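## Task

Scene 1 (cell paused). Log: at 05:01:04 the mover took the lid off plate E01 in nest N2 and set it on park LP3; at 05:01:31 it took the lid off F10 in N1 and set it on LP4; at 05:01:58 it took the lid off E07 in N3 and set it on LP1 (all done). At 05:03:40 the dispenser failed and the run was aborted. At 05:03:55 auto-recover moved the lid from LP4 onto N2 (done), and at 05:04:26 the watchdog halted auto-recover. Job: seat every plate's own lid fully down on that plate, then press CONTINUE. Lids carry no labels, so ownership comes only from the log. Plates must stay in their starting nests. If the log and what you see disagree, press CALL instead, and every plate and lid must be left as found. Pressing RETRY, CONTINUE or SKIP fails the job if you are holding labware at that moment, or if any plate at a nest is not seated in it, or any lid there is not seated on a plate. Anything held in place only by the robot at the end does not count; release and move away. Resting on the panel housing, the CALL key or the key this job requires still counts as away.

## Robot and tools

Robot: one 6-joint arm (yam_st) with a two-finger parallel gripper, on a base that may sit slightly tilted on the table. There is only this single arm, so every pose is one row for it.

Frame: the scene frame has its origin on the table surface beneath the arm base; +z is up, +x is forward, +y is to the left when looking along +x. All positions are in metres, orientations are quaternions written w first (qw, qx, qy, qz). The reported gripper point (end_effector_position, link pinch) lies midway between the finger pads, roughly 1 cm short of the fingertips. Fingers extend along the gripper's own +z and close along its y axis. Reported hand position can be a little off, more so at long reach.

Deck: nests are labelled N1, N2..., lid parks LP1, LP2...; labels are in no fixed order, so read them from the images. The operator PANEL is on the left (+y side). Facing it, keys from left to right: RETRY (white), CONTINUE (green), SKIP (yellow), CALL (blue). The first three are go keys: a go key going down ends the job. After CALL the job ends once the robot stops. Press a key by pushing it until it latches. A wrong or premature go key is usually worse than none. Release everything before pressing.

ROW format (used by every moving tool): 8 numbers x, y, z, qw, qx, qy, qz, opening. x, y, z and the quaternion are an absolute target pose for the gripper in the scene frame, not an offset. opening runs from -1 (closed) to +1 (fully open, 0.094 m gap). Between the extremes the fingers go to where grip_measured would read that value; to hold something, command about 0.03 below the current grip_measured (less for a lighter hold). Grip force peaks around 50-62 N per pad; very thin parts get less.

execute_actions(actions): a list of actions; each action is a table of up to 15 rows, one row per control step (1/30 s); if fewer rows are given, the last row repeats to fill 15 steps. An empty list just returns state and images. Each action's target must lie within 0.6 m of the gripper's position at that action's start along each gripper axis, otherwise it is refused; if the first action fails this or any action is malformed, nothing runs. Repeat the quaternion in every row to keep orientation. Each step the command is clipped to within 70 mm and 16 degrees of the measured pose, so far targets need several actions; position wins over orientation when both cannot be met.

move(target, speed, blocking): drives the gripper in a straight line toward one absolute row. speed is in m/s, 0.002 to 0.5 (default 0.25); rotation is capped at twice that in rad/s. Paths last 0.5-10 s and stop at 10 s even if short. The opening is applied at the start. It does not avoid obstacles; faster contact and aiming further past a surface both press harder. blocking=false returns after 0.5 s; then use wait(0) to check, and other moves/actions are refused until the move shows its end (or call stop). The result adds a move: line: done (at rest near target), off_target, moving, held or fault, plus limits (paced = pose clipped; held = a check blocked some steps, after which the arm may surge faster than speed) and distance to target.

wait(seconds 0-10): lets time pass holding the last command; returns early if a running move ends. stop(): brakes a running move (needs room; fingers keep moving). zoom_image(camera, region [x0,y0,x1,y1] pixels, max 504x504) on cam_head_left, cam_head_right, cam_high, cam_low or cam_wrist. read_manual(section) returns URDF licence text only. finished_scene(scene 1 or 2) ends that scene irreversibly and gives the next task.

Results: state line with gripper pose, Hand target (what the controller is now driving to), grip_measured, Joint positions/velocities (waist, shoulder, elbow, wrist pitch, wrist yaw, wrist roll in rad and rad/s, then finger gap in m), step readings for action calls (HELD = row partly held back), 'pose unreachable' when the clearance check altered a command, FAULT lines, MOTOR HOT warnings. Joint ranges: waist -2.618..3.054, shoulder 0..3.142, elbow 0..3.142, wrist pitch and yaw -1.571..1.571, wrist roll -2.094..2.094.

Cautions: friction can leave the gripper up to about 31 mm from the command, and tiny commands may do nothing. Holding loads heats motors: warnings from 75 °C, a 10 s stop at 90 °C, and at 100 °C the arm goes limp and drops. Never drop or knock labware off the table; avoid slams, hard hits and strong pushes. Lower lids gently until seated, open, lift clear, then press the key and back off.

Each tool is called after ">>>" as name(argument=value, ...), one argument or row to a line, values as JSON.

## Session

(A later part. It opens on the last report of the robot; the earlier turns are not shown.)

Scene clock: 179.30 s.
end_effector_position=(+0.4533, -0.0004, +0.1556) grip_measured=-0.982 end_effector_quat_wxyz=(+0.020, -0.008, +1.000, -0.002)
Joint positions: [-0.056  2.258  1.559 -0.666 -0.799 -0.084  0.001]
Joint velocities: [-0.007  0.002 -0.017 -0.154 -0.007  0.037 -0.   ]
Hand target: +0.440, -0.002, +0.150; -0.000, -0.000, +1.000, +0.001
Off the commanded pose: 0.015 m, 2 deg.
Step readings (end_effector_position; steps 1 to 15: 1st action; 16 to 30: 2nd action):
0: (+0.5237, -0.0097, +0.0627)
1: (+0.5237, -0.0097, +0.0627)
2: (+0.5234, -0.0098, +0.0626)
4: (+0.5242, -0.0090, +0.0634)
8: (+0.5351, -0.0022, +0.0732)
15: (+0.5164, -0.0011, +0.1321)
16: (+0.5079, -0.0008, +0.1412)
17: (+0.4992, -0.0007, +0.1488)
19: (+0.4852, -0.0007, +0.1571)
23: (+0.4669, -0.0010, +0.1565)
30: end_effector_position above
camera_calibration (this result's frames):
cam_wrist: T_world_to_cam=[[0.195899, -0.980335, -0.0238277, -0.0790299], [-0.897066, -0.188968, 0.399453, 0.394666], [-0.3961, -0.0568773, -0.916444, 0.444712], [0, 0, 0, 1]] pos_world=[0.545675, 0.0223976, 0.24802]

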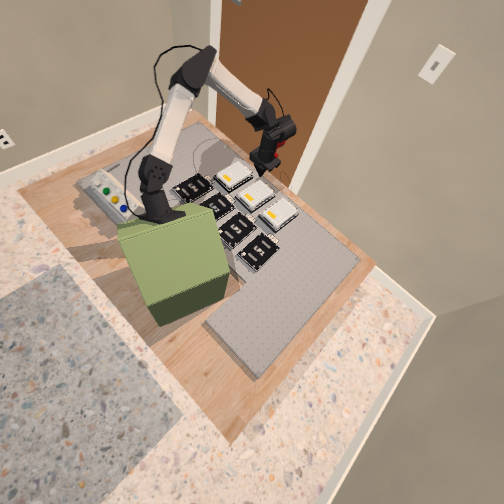

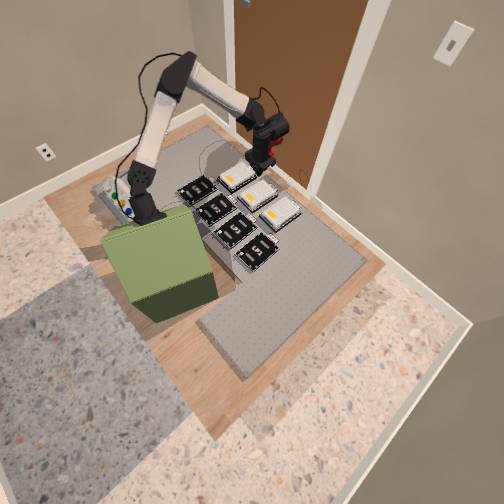

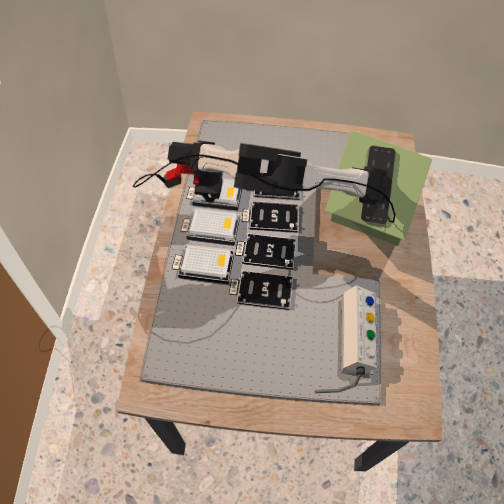

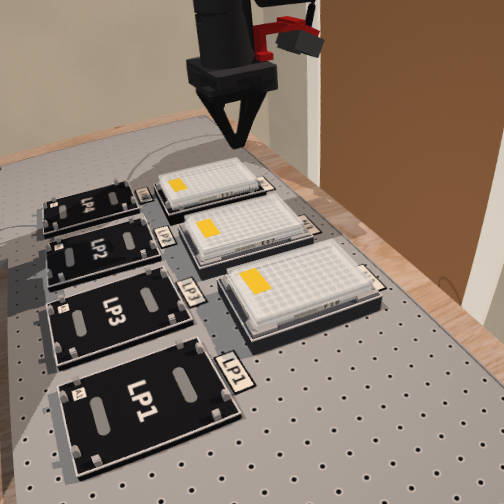

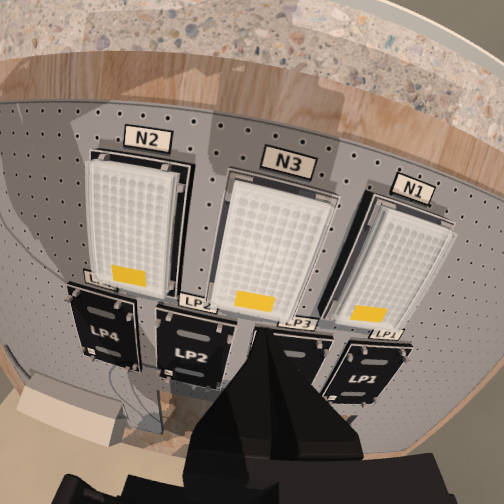

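>>> zoom_image(
  camera="cam_wrist",
  region=[200, 165, 350, 325],
)

>>> zoom_image(
  camera="cam_wrist",
  region=[320, 180, 470, 340],
)

Region (200, 165, 350, 325) of cam_wrist's 504x504 image, scaled by 3.150, with more detail than that image has; it fills the left 472 columns of this view, and the rest is white.

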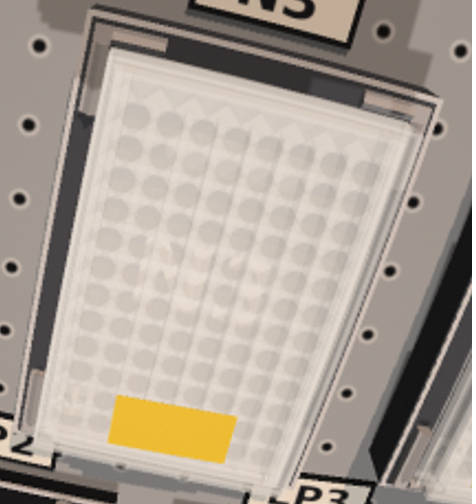

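Region (320, 180, 470, 340) of cam_wrist's 504x504 image, scaled by 3.150, with more detail than that image has; it fills the left 472 columns of this view, and the rest is white.

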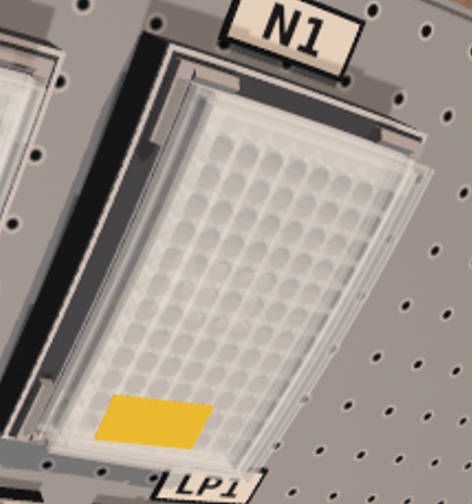

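>>> zoom_image(
  camera="cam_low",
  region=[250, 185, 340, 260],
)

>>> zoom_image(
  camera="cam_low",
  region=[300, 230, 400, 315],
)

>>> zoom_image(
  camera="cam_low",
  region=[170, 195, 270, 275],
)

Region (250, 185, 340, 260) of cam_low's 504x504 image, scaled by 5.600, with more detail than that image has.

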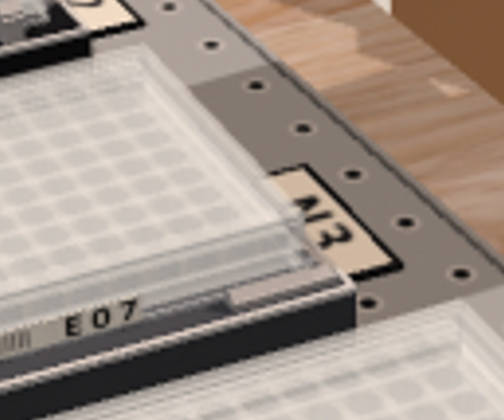

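Region (300, 230, 400, 315) of cam_low's 504x504 image, scaled by 5.040, with more detail than that image has; it fills the top 428 rows of this view, and the rest is white.

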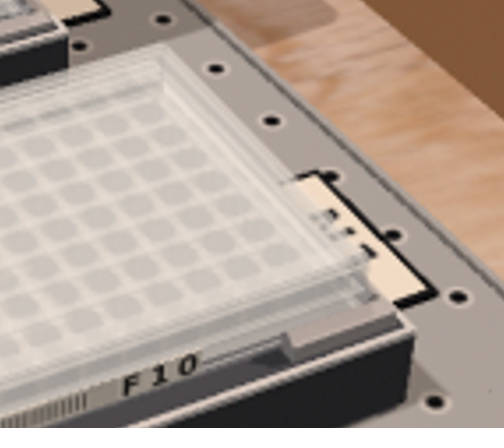

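Region (170, 195, 270, 275) of cam_low's 504x504 image, scaled by 5.040, with more detail than that image has; it fills the top 403 rows of this view, and the rest is white.

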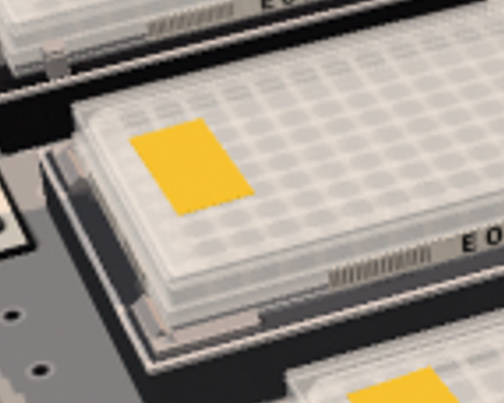

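>>> execute_actions(
  actions=[],
)

Scene clock: 182.10 s.
end_effector_position=(+0.4497, -0.0001, +0.1555) grip_measured=-0.982 end_effector_quat_wxyz=(+0.014, -0.009, +1.000, -0.002)
Joint positions: [-0.056  2.258  1.559 -0.685 -0.799 -0.1    0.001]
Joint velocities: [-0.017 -0.002  0.017 -0.007  0.022  0.066 -0.   ]
Hand target: +0.440, -0.002, +0.150; -0.000, -0.000, +1.000, +0.001
Off the commanded pose: 0.012 m, 2 deg.
camera_calibration (this result's frames):
cam_wrist: T_world_to_cam=[[0.198119, -0.979799, -0.0272653, -0.0785223], [-0.8913, -0.191659, 0.410915, 0.387151], [-0.40784, -0.0571088, -0.911266, 0.447658], [0, 0, 0, 1]] pos_world=[0.543198, 0.0228303, 0.246708]

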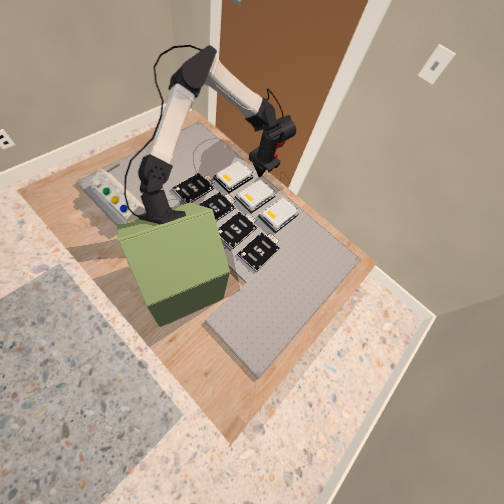

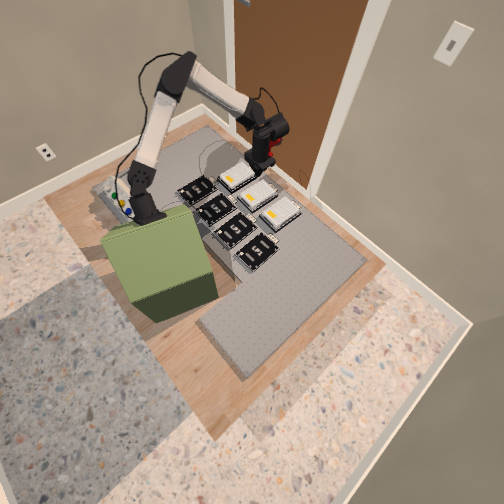

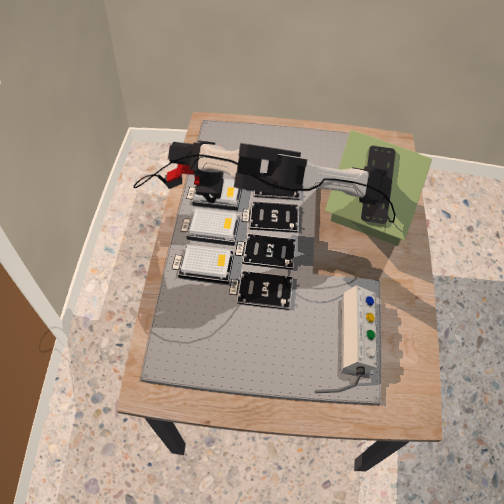

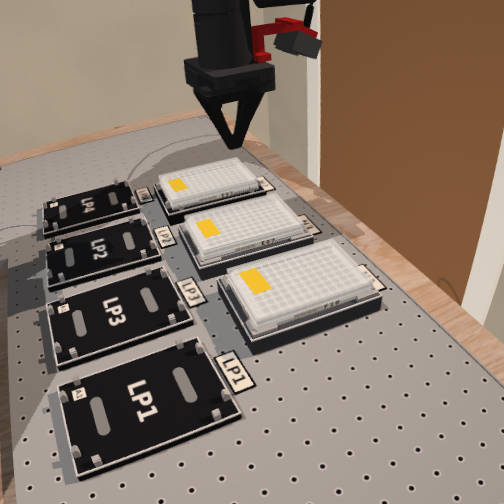

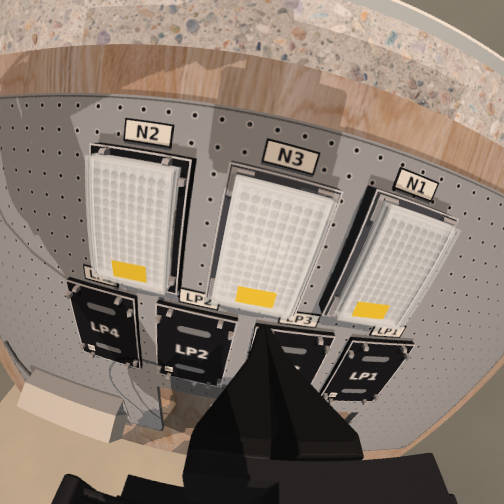

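>>> zoom_image(
  camera="cam_low",
  region=[140, 140, 400, 360],
)

>>> zoom_image(
  camera="cam_high",
  region=[160, 170, 420, 400],
)

Region (140, 140, 400, 360) of cam_low's 504x504 image, scaled by 1.938, with more detail than that image has; it fills the top 426 rows of this view, and the rest is white.

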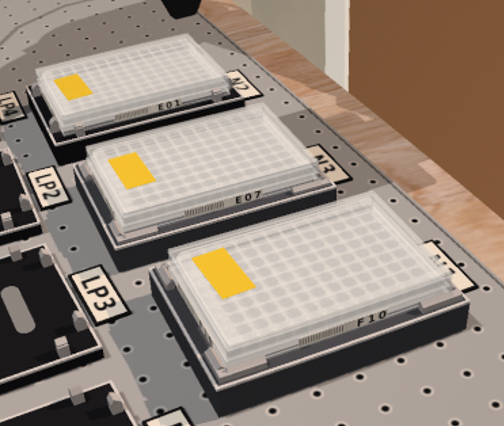

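Region (160, 170, 420, 400) of cam_high's 504x504 image, scaled by 1.938, with more detail than that image has; it fills the top 446 rows of this view, and the rest is white.

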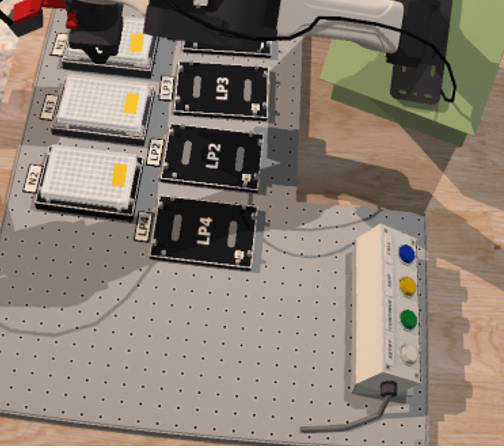

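>>> zoom_image(
  camera="cam_head_left",
  region=[60, 150, 180, 250],
)

Region (60, 150, 180, 250) of cam_head_left's 504x504 image, scaled by 4.200, with more detail than that image has.

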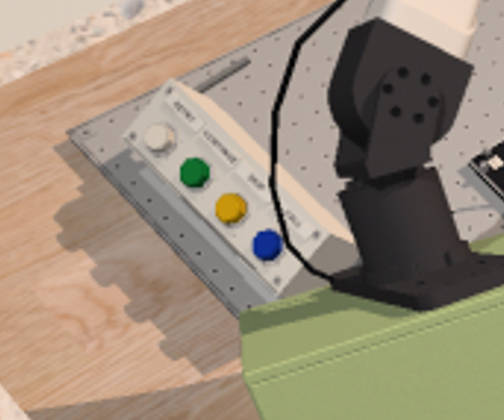

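>>> move(
  target=[0.0,0.33,0.24,0,-0.707,0.707,0,-1],
  speed=0.35,
)

Scene clock: 188.47 s.
end_effector_position=(+0.0033, +0.3290, +0.2371) grip_measured=-0.982 end_effector_quat_wxyz=(-0.004, +0.707, -0.707, +0.000)
Joint positions: [ 2.058  0.93   0.881 -0.833  0.483  0.196  0.001]
Joint velocities: [-0.007  0.007 -0.007  0.022  0.051 -0.037 -0.   ]
Hand target: +0.001, +0.333, +0.239; -0.004, +0.709, -0.705, +0.002
Off the commanded pose: 0.004 m, 0 deg.
move: done
camera_calibration (this result's frames):
cam_wrist: T_world_to_cam=[[0.983332, 0.179455, -0.0292175, -0.0488718], [0.174416, -0.885652, 0.430348, 0.239076], [0.0513515, -0.428271, -0.90219, 0.477195], [0, 0, 0, 1]] pos_world=[-0.0181461, 0.424878, 0.326207]

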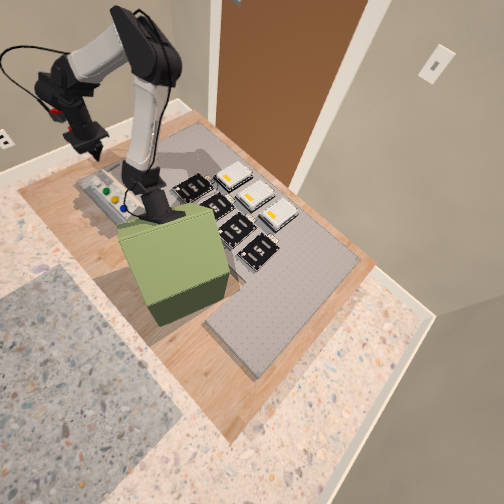

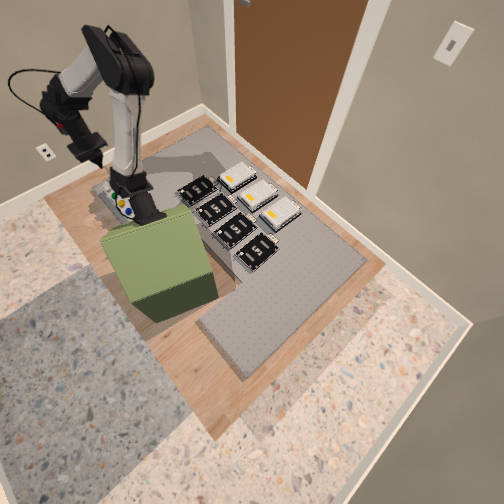

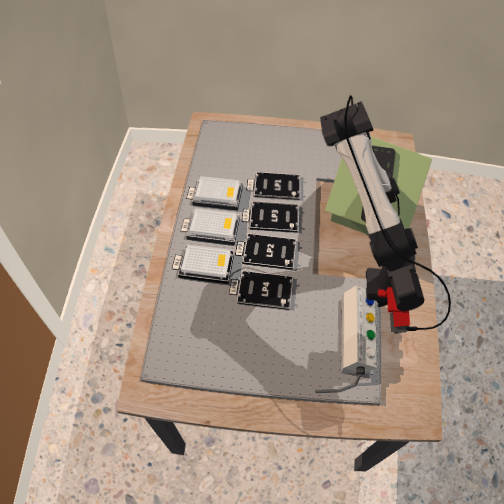

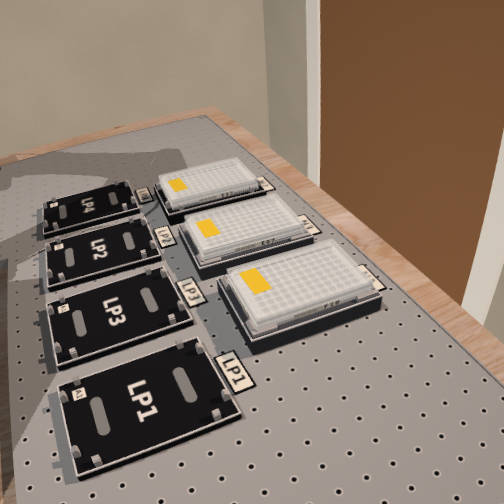

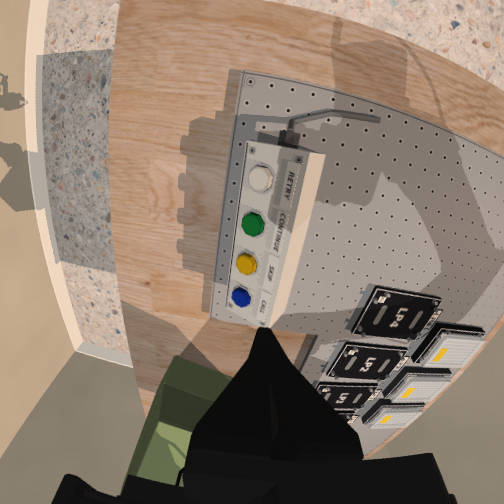

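>>> zoom_image(
  camera="cam_wrist",
  region=[200, 130, 340, 340],
)

>>> move(
  target=[-0.012,0.40,0.20,0,-0.707,0.707,0,-1],
  speed=0.2,
)

Region (200, 130, 340, 340) of cam_wrist's 504x504 image, scaled by 2.400, with more detail than that image has.

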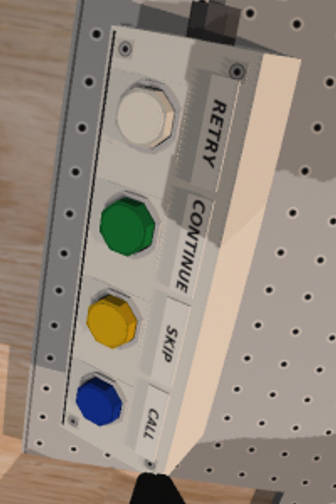

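Scene clock: 190.10 s.
end_effector_position=(-0.0133, +0.3901, +0.2008) grip_measured=-0.982 end_effector_quat_wxyz=(+0.004, +0.710, -0.704, +0.005)
Joint positions: [ 1.997  1.23   1.094 -0.743  0.438  0.143  0.001]
Joint velocities: [-0.002  0.002  0.017 -0.081 -0.095 -0.007  0.   ]
Hand target: -0.012, +0.400, +0.200; -0.000, +0.707, -0.707, +0.000
Off the commanded pose: 0.010 m, 1 deg.
move: done
camera_calibration (this result's frames):
cam_wrist: T_world_to_cam=[[0.981478, 0.188195, -0.0358301, -0.0467151], [0.184218, -0.875799, 0.446138, 0.304797], [0.052581, -0.444475, -0.894247, 0.476246], [0, 0, 0, 1]] pos_world=[-0.0353409, 0.487412, 0.288226]

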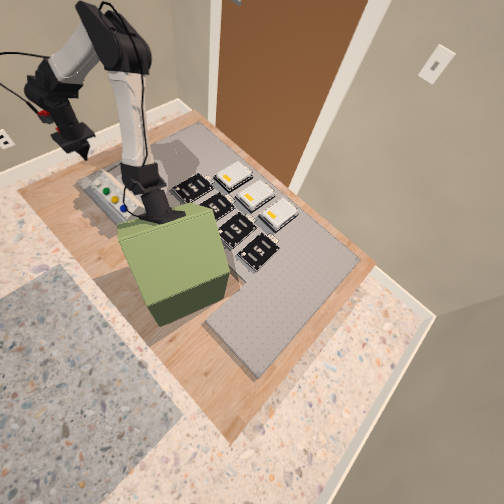

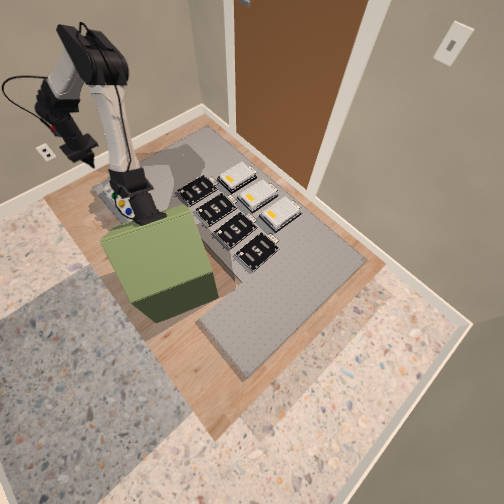

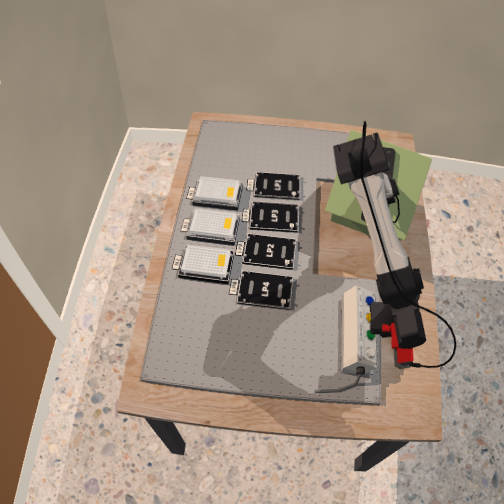

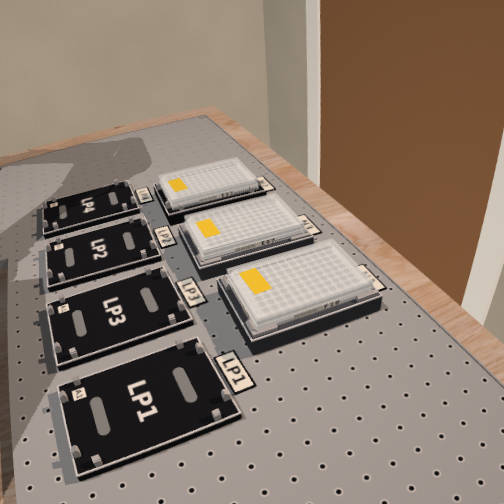

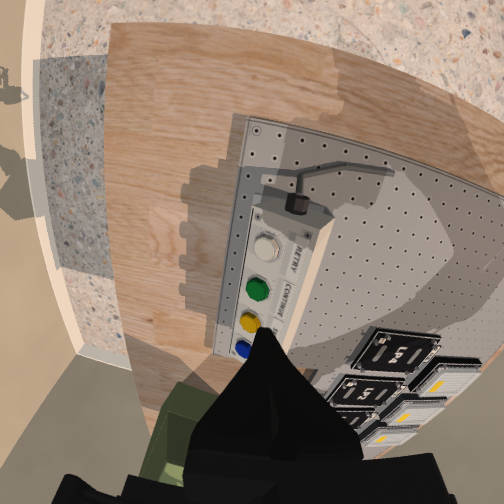

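>>> zoom_image(
  camera="cam_wrist",
  region=[200, 180, 340, 370],
)

Region (200, 180, 340, 370) of cam_wrist's 504x504 image, scaled by 2.653, with more detail than that image has; it fills the left 371 columns of this view, and the rest is white.

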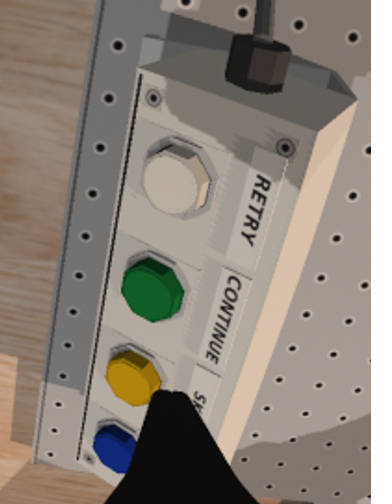

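>>> move(
  target=[-0.025,0.3355,0.13,0.123,-0.696,0.696,-0.123,-1],
  speed=0.15,
)

Scene clock: 194.60 s.
end_effector_position=(-0.0216, +0.3462, +0.1347) grip_measured=-0.982 end_effector_quat_wxyz=(-0.126, +0.690, -0.703, +0.117)
Joint positions: [ 2.121  1.461  0.894 -0.464  0.849  0.348  0.001]
Joint velocities: [-0.002 -0.002  0.002 -0.007  0.051  0.037  0.001]
Hand target: -0.025, +0.336, +0.130; -0.123, +0.697, -0.696, +0.123
Off the commanded pose: 0.012 m, 1 deg.
move: off_target
camera_calibration (this result's frames):
cam_wrist: T_world_to_cam=[[0.940242, 0.159881, 0.300638, -0.0690331], [0.0058207, -0.89033, 0.455279, 0.297292], [0.340457, -0.426323, -0.838056, 0.390428], [0, 0, 0, 1]] pos_world=[-0.0697465, 0.442173, 0.212603]

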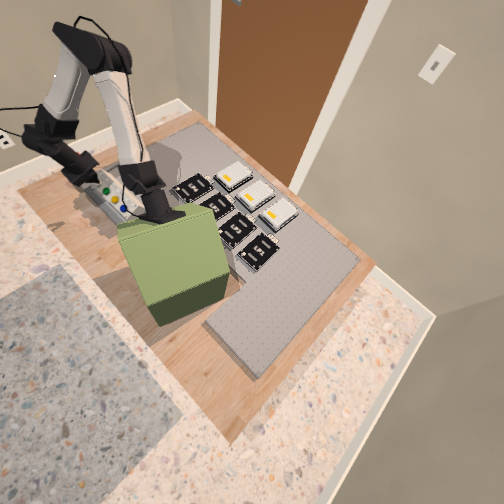

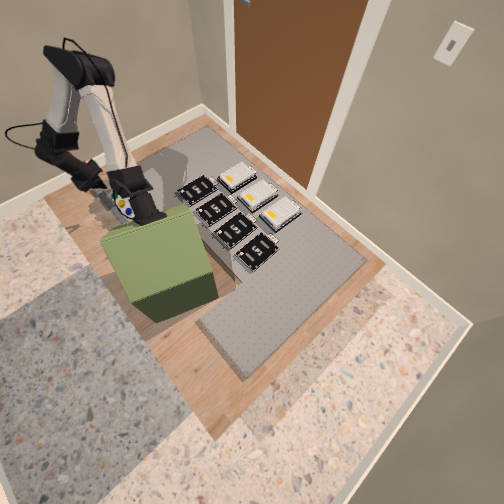

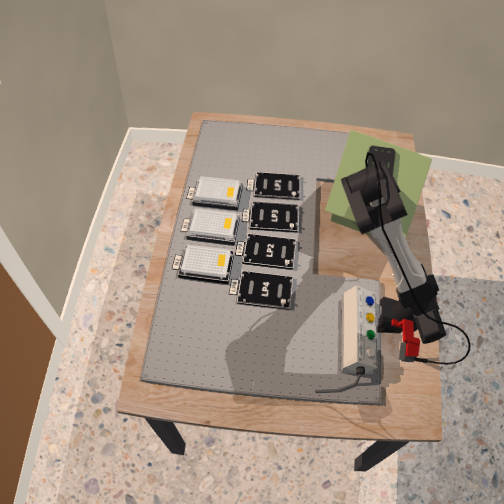

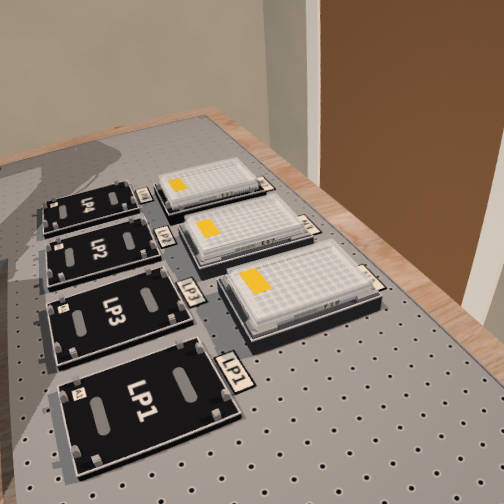

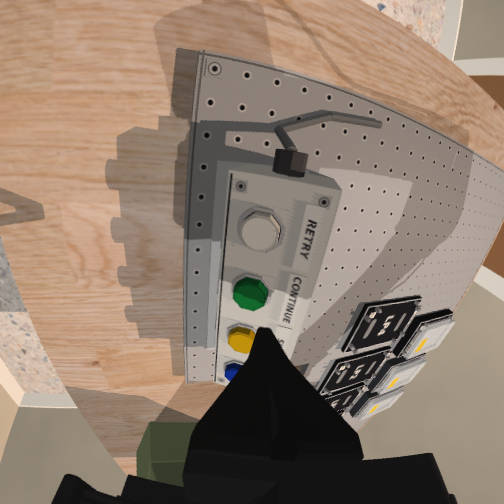

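>>> execute_actions(
  actions=[
    [[-0.026,0.340,0.130,0.123,-0.696,0.696,-0.123,-1],[-0.026,0.337,0.130,0.123,-0.696,0.696,-0.123,-1],[-0.026,0.334,0.130,0.123,-0.696,0.696,-0.123,-1],[-0.026,0.331,0.130,0.123,-0.696,0.696,-0.123,-1],[-0.026,0.328,0.129,0.123,-0.696,0.696,-0.123,-1],[-0.026,0.328,0.128,0.123,-0.696,0.696,-0.123,-1],[-0.026,0.328,0.126,0.123,-0.696,0.696,-0.123,-1],[-0.025,0.328,0.124,0.123,-0.696,0.696,-0.123,-1],[-0.024,0.328,0.122,0.123,-0.696,0.696,-0.123,-1],[-0.024,0.328,0.120,0.123,-0.696,0.696,-0.123,-1],[-0.023,0.328,0.118,0.123,-0.696,0.696,-0.123,-1],[-0.022,0.328,0.116,0.123,-0.696,0.696,-0.123,-1],[-0.022,0.328,0.114,0.123,-0.696,0.696,-0.123,-1],[-0.021,0.328,0.112,0.123,-0.696,0.696,-0.123,-1],[-0.021,0.328,0.110,0.123,-0.696,0.696,-0.123,-1]],
  ],
)

Scene clock: 195.83 s.
end_effector_position=(-0.0234, +0.3386, +0.1247) grip_measured=-0.983 end_effector_quat_wxyz=(-0.129, +0.691, -0.703, +0.114)
Joint positions: [ 2.116  1.478  0.848 -0.383  0.849  0.332  0.001]
Joint velocities: [-0.144  0.154 -0.046  0.33  -0.037 -0.11  -0.001]
Hand target: -0.021, +0.327, +0.112; -0.122, +0.696, -0.697, +0.124
Off the commanded pose: 0.018 m, 2 deg.
Step readings (end_effector_position):
0: (-0.0215, +0.3465, +0.1348)
1: (-0.0215, +0.3465, +0.1348)
2: (-0.0215, +0.3465, +0.1348)
4: (-0.0214, +0.3463, +0.1346)
8: (-0.0220, +0.3389, +0.1320)
15: end_effector_position above
camera_calibration (this result's frames):
cam_wrist: T_world_to_cam=[[0.939661, 0.160018, 0.302378, -0.0633958], [0.00812772, -0.894059, 0.447876, 0.297359], [0.342011, -0.418394, -0.841412, 0.377132], [0, 0, 0, 1]] pos_world=[-0.07183, 0.433791, 0.203313]

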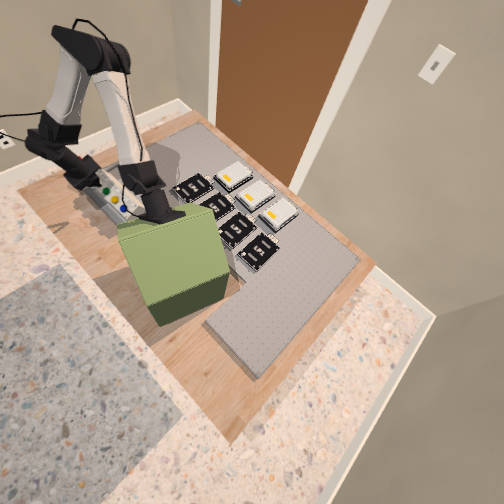

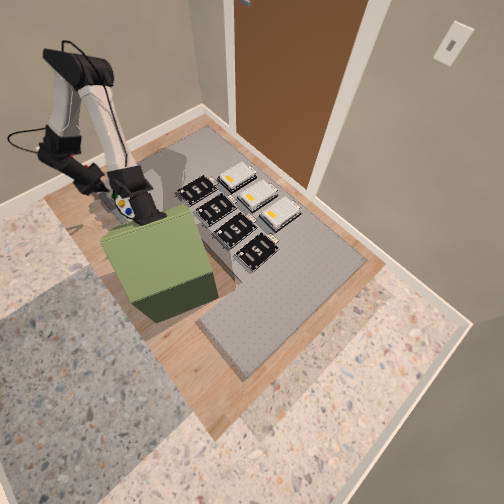

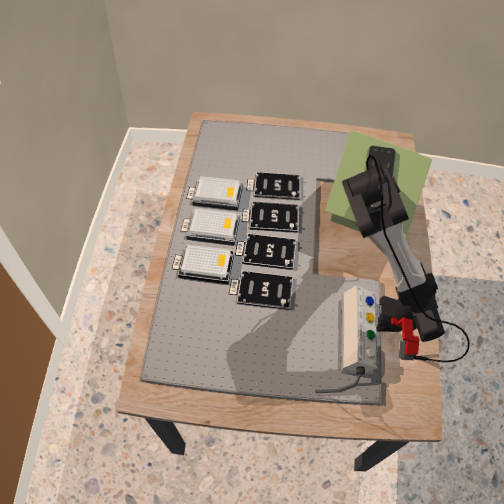

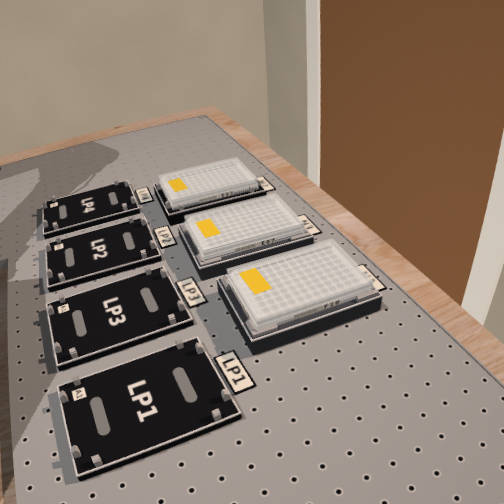

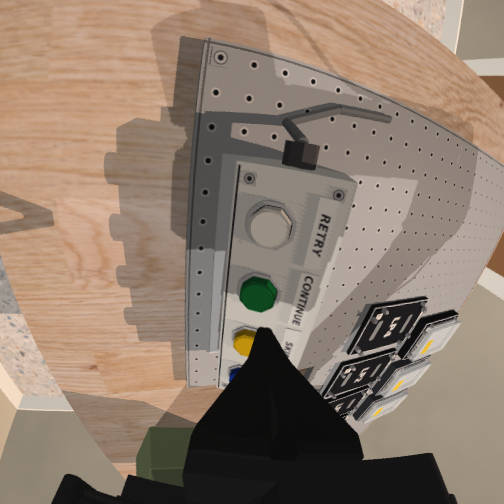

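>>> execute_actions(
  actions=[],
)

Scene clock: 195.97 s.
end_effector_position=(-0.0220, +0.3382, +0.1201) grip_measured=-0.983 end_effector_quat_wxyz=(-0.130, +0.690, -0.703, +0.115)
Joint positions: [ 2.105  1.49   0.844 -0.359  0.846  0.32   0.001]
Joint velocities: [-0.022  0.002 -0.032  0.125  0.007 -0.11   0.   ]
Hand target: -0.021, +0.327, +0.112; -0.122, +0.696, -0.697, +0.124
Off the commanded pose: 0.014 m, 2 deg.
camera_calibration (this result's frames):
cam_wrist: T_world_to_cam=[[0.938795, 0.159462, 0.305346, -0.0634304], [0.00589708, -0.893714, 0.448598, 0.298778], [0.344426, -0.419341, -0.839955, 0.372856], [0, 0, 0, 1]] pos_world=[-0.0706351, 0.43349, 0.198519]

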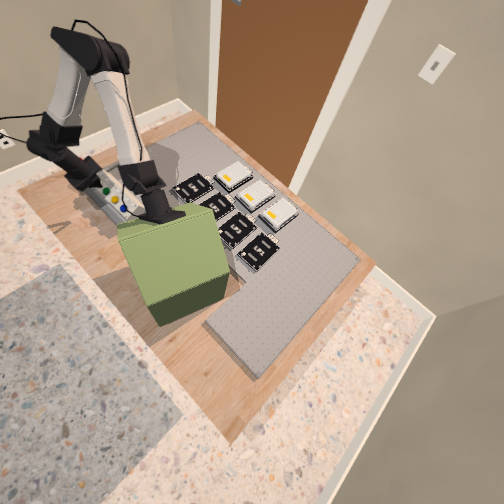

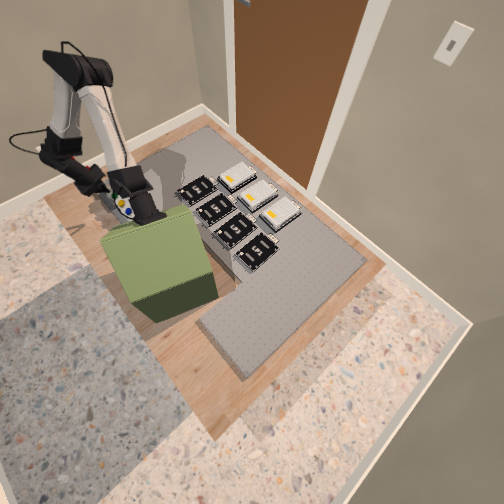

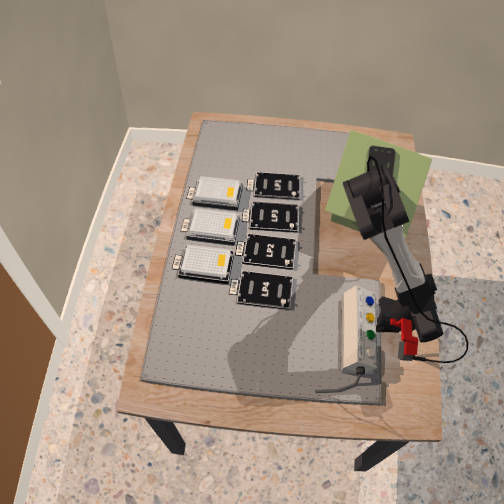

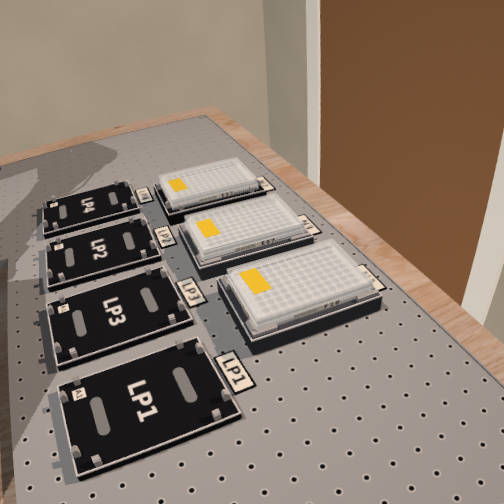

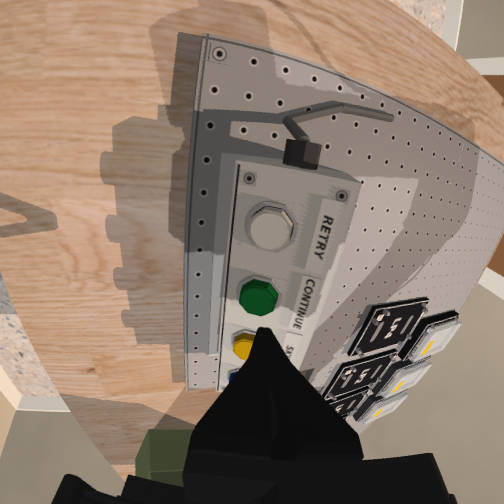

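>>> execute_actions(
  actions=[
    [[-0.020,0.328,0.110,0.123,-0.696,0.696,-0.123,-1],[-0.0195,0.328,0.108,0.123,-0.696,0.696,-0.123,-1],[-0.019,0.328,0.106,0.123,-0.696,0.696,-0.123,-1],[-0.0182,0.328,0.104,0.123,-0.696,0.696,-0.123,-1],[-0.0175,0.328,0.102,0.123,-0.696,0.696,-0.123,-1],[-0.0168,0.328,0.100,0.123,-0.696,0.696,-0.123,-1],[-0.016,0.328,0.098,0.123,-0.696,0.696,-0.123,-1],[-0.0153,0.328,0.096,0.123,-0.696,0.696,-0.123,-1],[-0.0146,0.328,0.094,0.123,-0.696,0.696,-0.123,-1],[-0.014,0.328,0.092,0.123,-0.696,0.696,-0.123,-1],[-0.0133,0.328,0.090,0.123,-0.696,0.696,-0.123,-1],[-0.0126,0.328,0.088,0.123,-0.696,0.696,-0.123,-1],[-0.012,0.328,0.086,0.123,-0.696,0.696,-0.123,-1],[-0.012,0.328,0.086,0.123,-0.696,0.696,-0.123,-1],[-0.012,0.328,0.086,0.123,-0.696,0.696,-0.123,-1]],
  ],
)

Scene clock: 197.20 s.
end_effector_position=(-0.0125, +0.3371, +0.0963) grip_measured=-0.982 end_effector_quat_wxyz=(-0.130, +0.690, -0.702, +0.120)
Joint positions: [ 2.037  1.546  0.822 -0.23   0.813  0.244  0.001]
Joint velocities: [-0.095  0.125 -0.027  0.183 -0.051 -0.081  0.   ]
Hand target: -0.012, +0.328, +0.087; -0.122, +0.696, -0.697, +0.124
Off the commanded pose: 0.014 m, 1 deg.
Step readings (end_effector_position):
0: (-0.0233, +0.3409, +0.1196)
1: (-0.0235, +0.3411, +0.1195)
2: (-0.0235, +0.3415, +0.1193)
4: (-0.0222, +0.3430, +0.1184)
8: (-0.0178, +0.3447, +0.1121)
15: end_effector_position above
camera_calibration (this result's frames):
cam_wrist: T_world_to_cam=[[0.937014, 0.159819, 0.310585, -0.0655413], [0.00169691, -0.891256, 0.453497, 0.307022], [0.349288, -0.424406, -0.83539, 0.350409], [0, 0, 0, 1]] pos_world=[-0.0615016, 0.432826, 0.173851]

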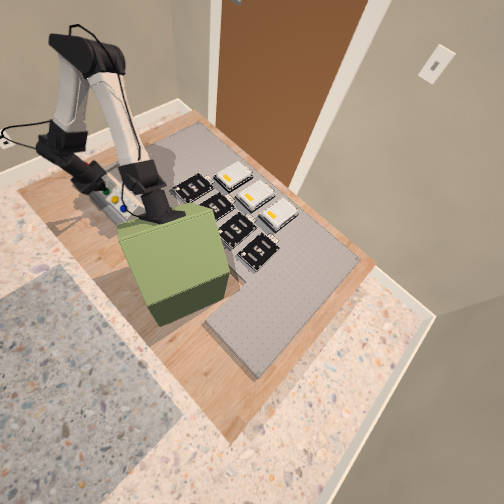

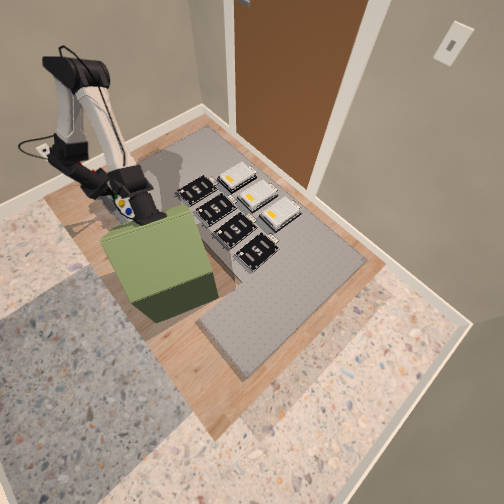

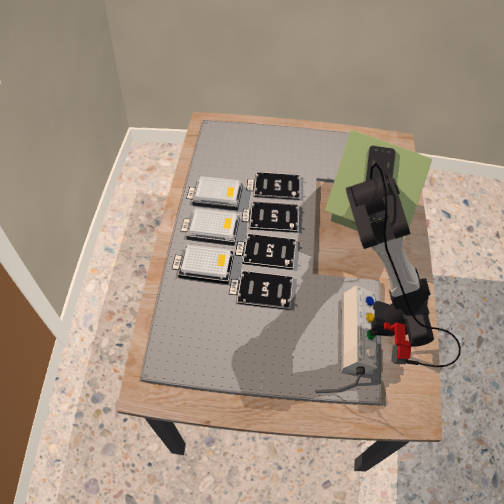

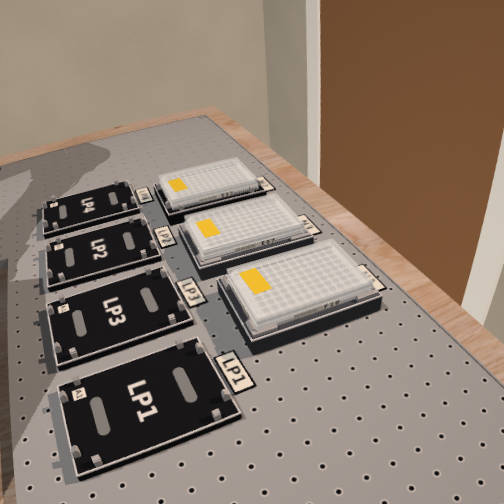

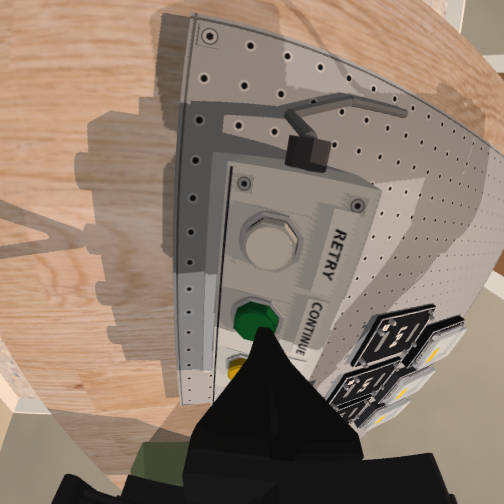

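>>> execute_actions(
  actions=[
    [[-0.012,0.328,0.085,0.123,-0.696,0.696,-0.123,-1],[-0.012,0.328,0.0835,0.123,-0.696,0.696,-0.123,-1],[-0.012,0.328,0.082,0.123,-0.696,0.696,-0.123,-1],[-0.0115,0.328,0.0805,0.123,-0.696,0.696,-0.123,-1],[-0.011,0.328,0.079,0.123,-0.696,0.696,-0.123,-1],[-0.0105,0.328,0.0775,0.123,-0.696,0.696,-0.123,-1],[-0.010,0.328,0.076,0.123,-0.696,0.696,-0.123,-1],[-0.0095,0.328,0.0745,0.123,-0.696,0.696,-0.123,-1],[-0.009,0.328,0.073,0.123,-0.696,0.696,-0.123,-1],[-0.0085,0.328,0.0715,0.123,-0.696,0.696,-0.123,-1],[-0.008,0.328,0.070,0.123,-0.696,0.696,-0.123,-1],[-0.008,0.328,0.070,0.123,-0.696,0.696,-0.123,-1],[-0.008,0.328,0.070,0.123,-0.696,0.696,-0.123,-1],[-0.008,0.328,0.070,0.123,-0.696,0.696,-0.123,-1],[-0.008,0.328,0.070,0.123,-0.696,0.696,-0.123,-1]],
  ],
)

Scene clock: 198.23 s.
end_effector_position=(-0.0139, +0.3437, +0.0875) grip_measured=-0.983 end_effector_quat_wxyz=(-0.133, +0.696, -0.697, +0.108)
Joint positions: [ 2.021  1.571  0.821 -0.155  0.796  0.187  0.001]
Joint velocities: [-0.002 -0.002  0.002 -0.007 -0.037  0.051 -0.001]
Step readings (end_effector_position):
0: (-0.0144, +0.3412, +0.0940)
1: (-0.0145, +0.3414, +0.0940)
2: (-0.0146, +0.3418, +0.0940)
4: (-0.0148, +0.3428, +0.0934)
8: (-0.0141, +0.3432, +0.0903)
11: (-0.0138, +0.3436, +0.0878)
camera_calibration (this result's frames):
cam_wrist: T_world_to_cam=[[0.937355, 0.173164, 0.302292, -0.0664835], [0.024591, -0.898441, 0.438406, 0.321018], [0.347508, -0.403508, -0.846416, 0.340063], [0, 0, 0, 1]] pos_world=[-0.0637501, 0.437147, 0.167196]
The task's run has ended: the event that ends the task has happened. This ends this scene only. If you have not yet called finished_scene for this scene, call it to go on to the next scene.

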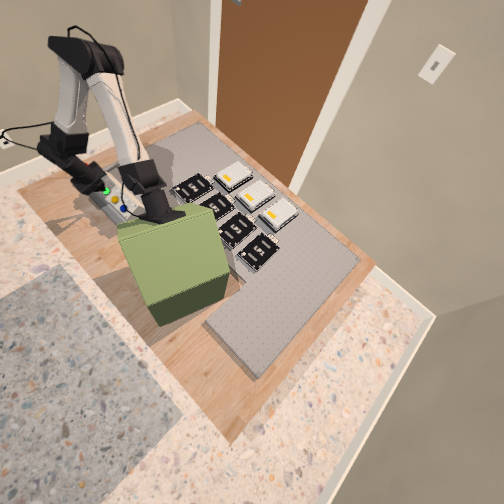

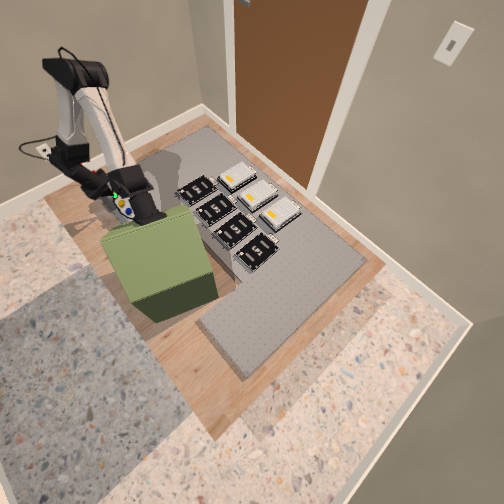

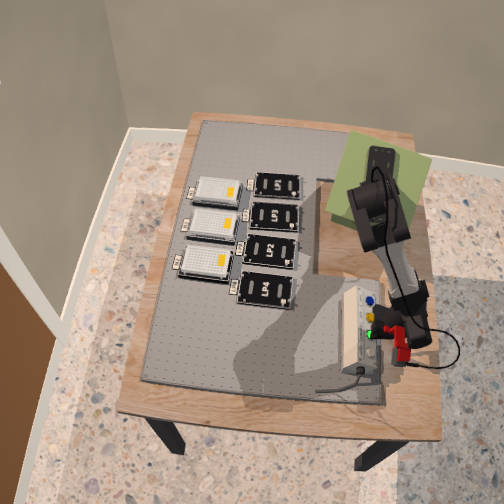

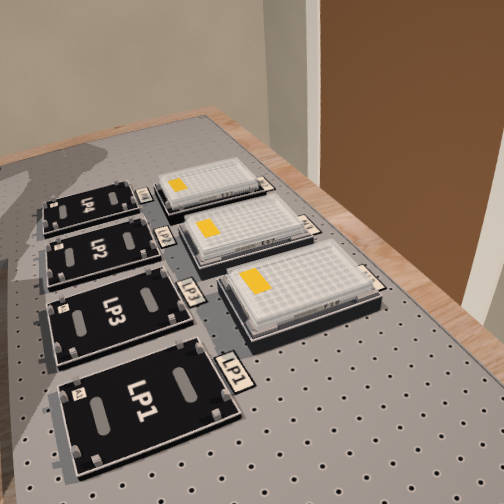

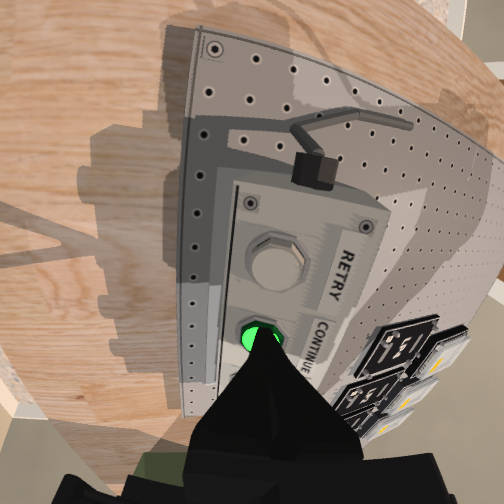

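>>> finished_scene(
  scene=1,
)

The scene is finished: the task was done.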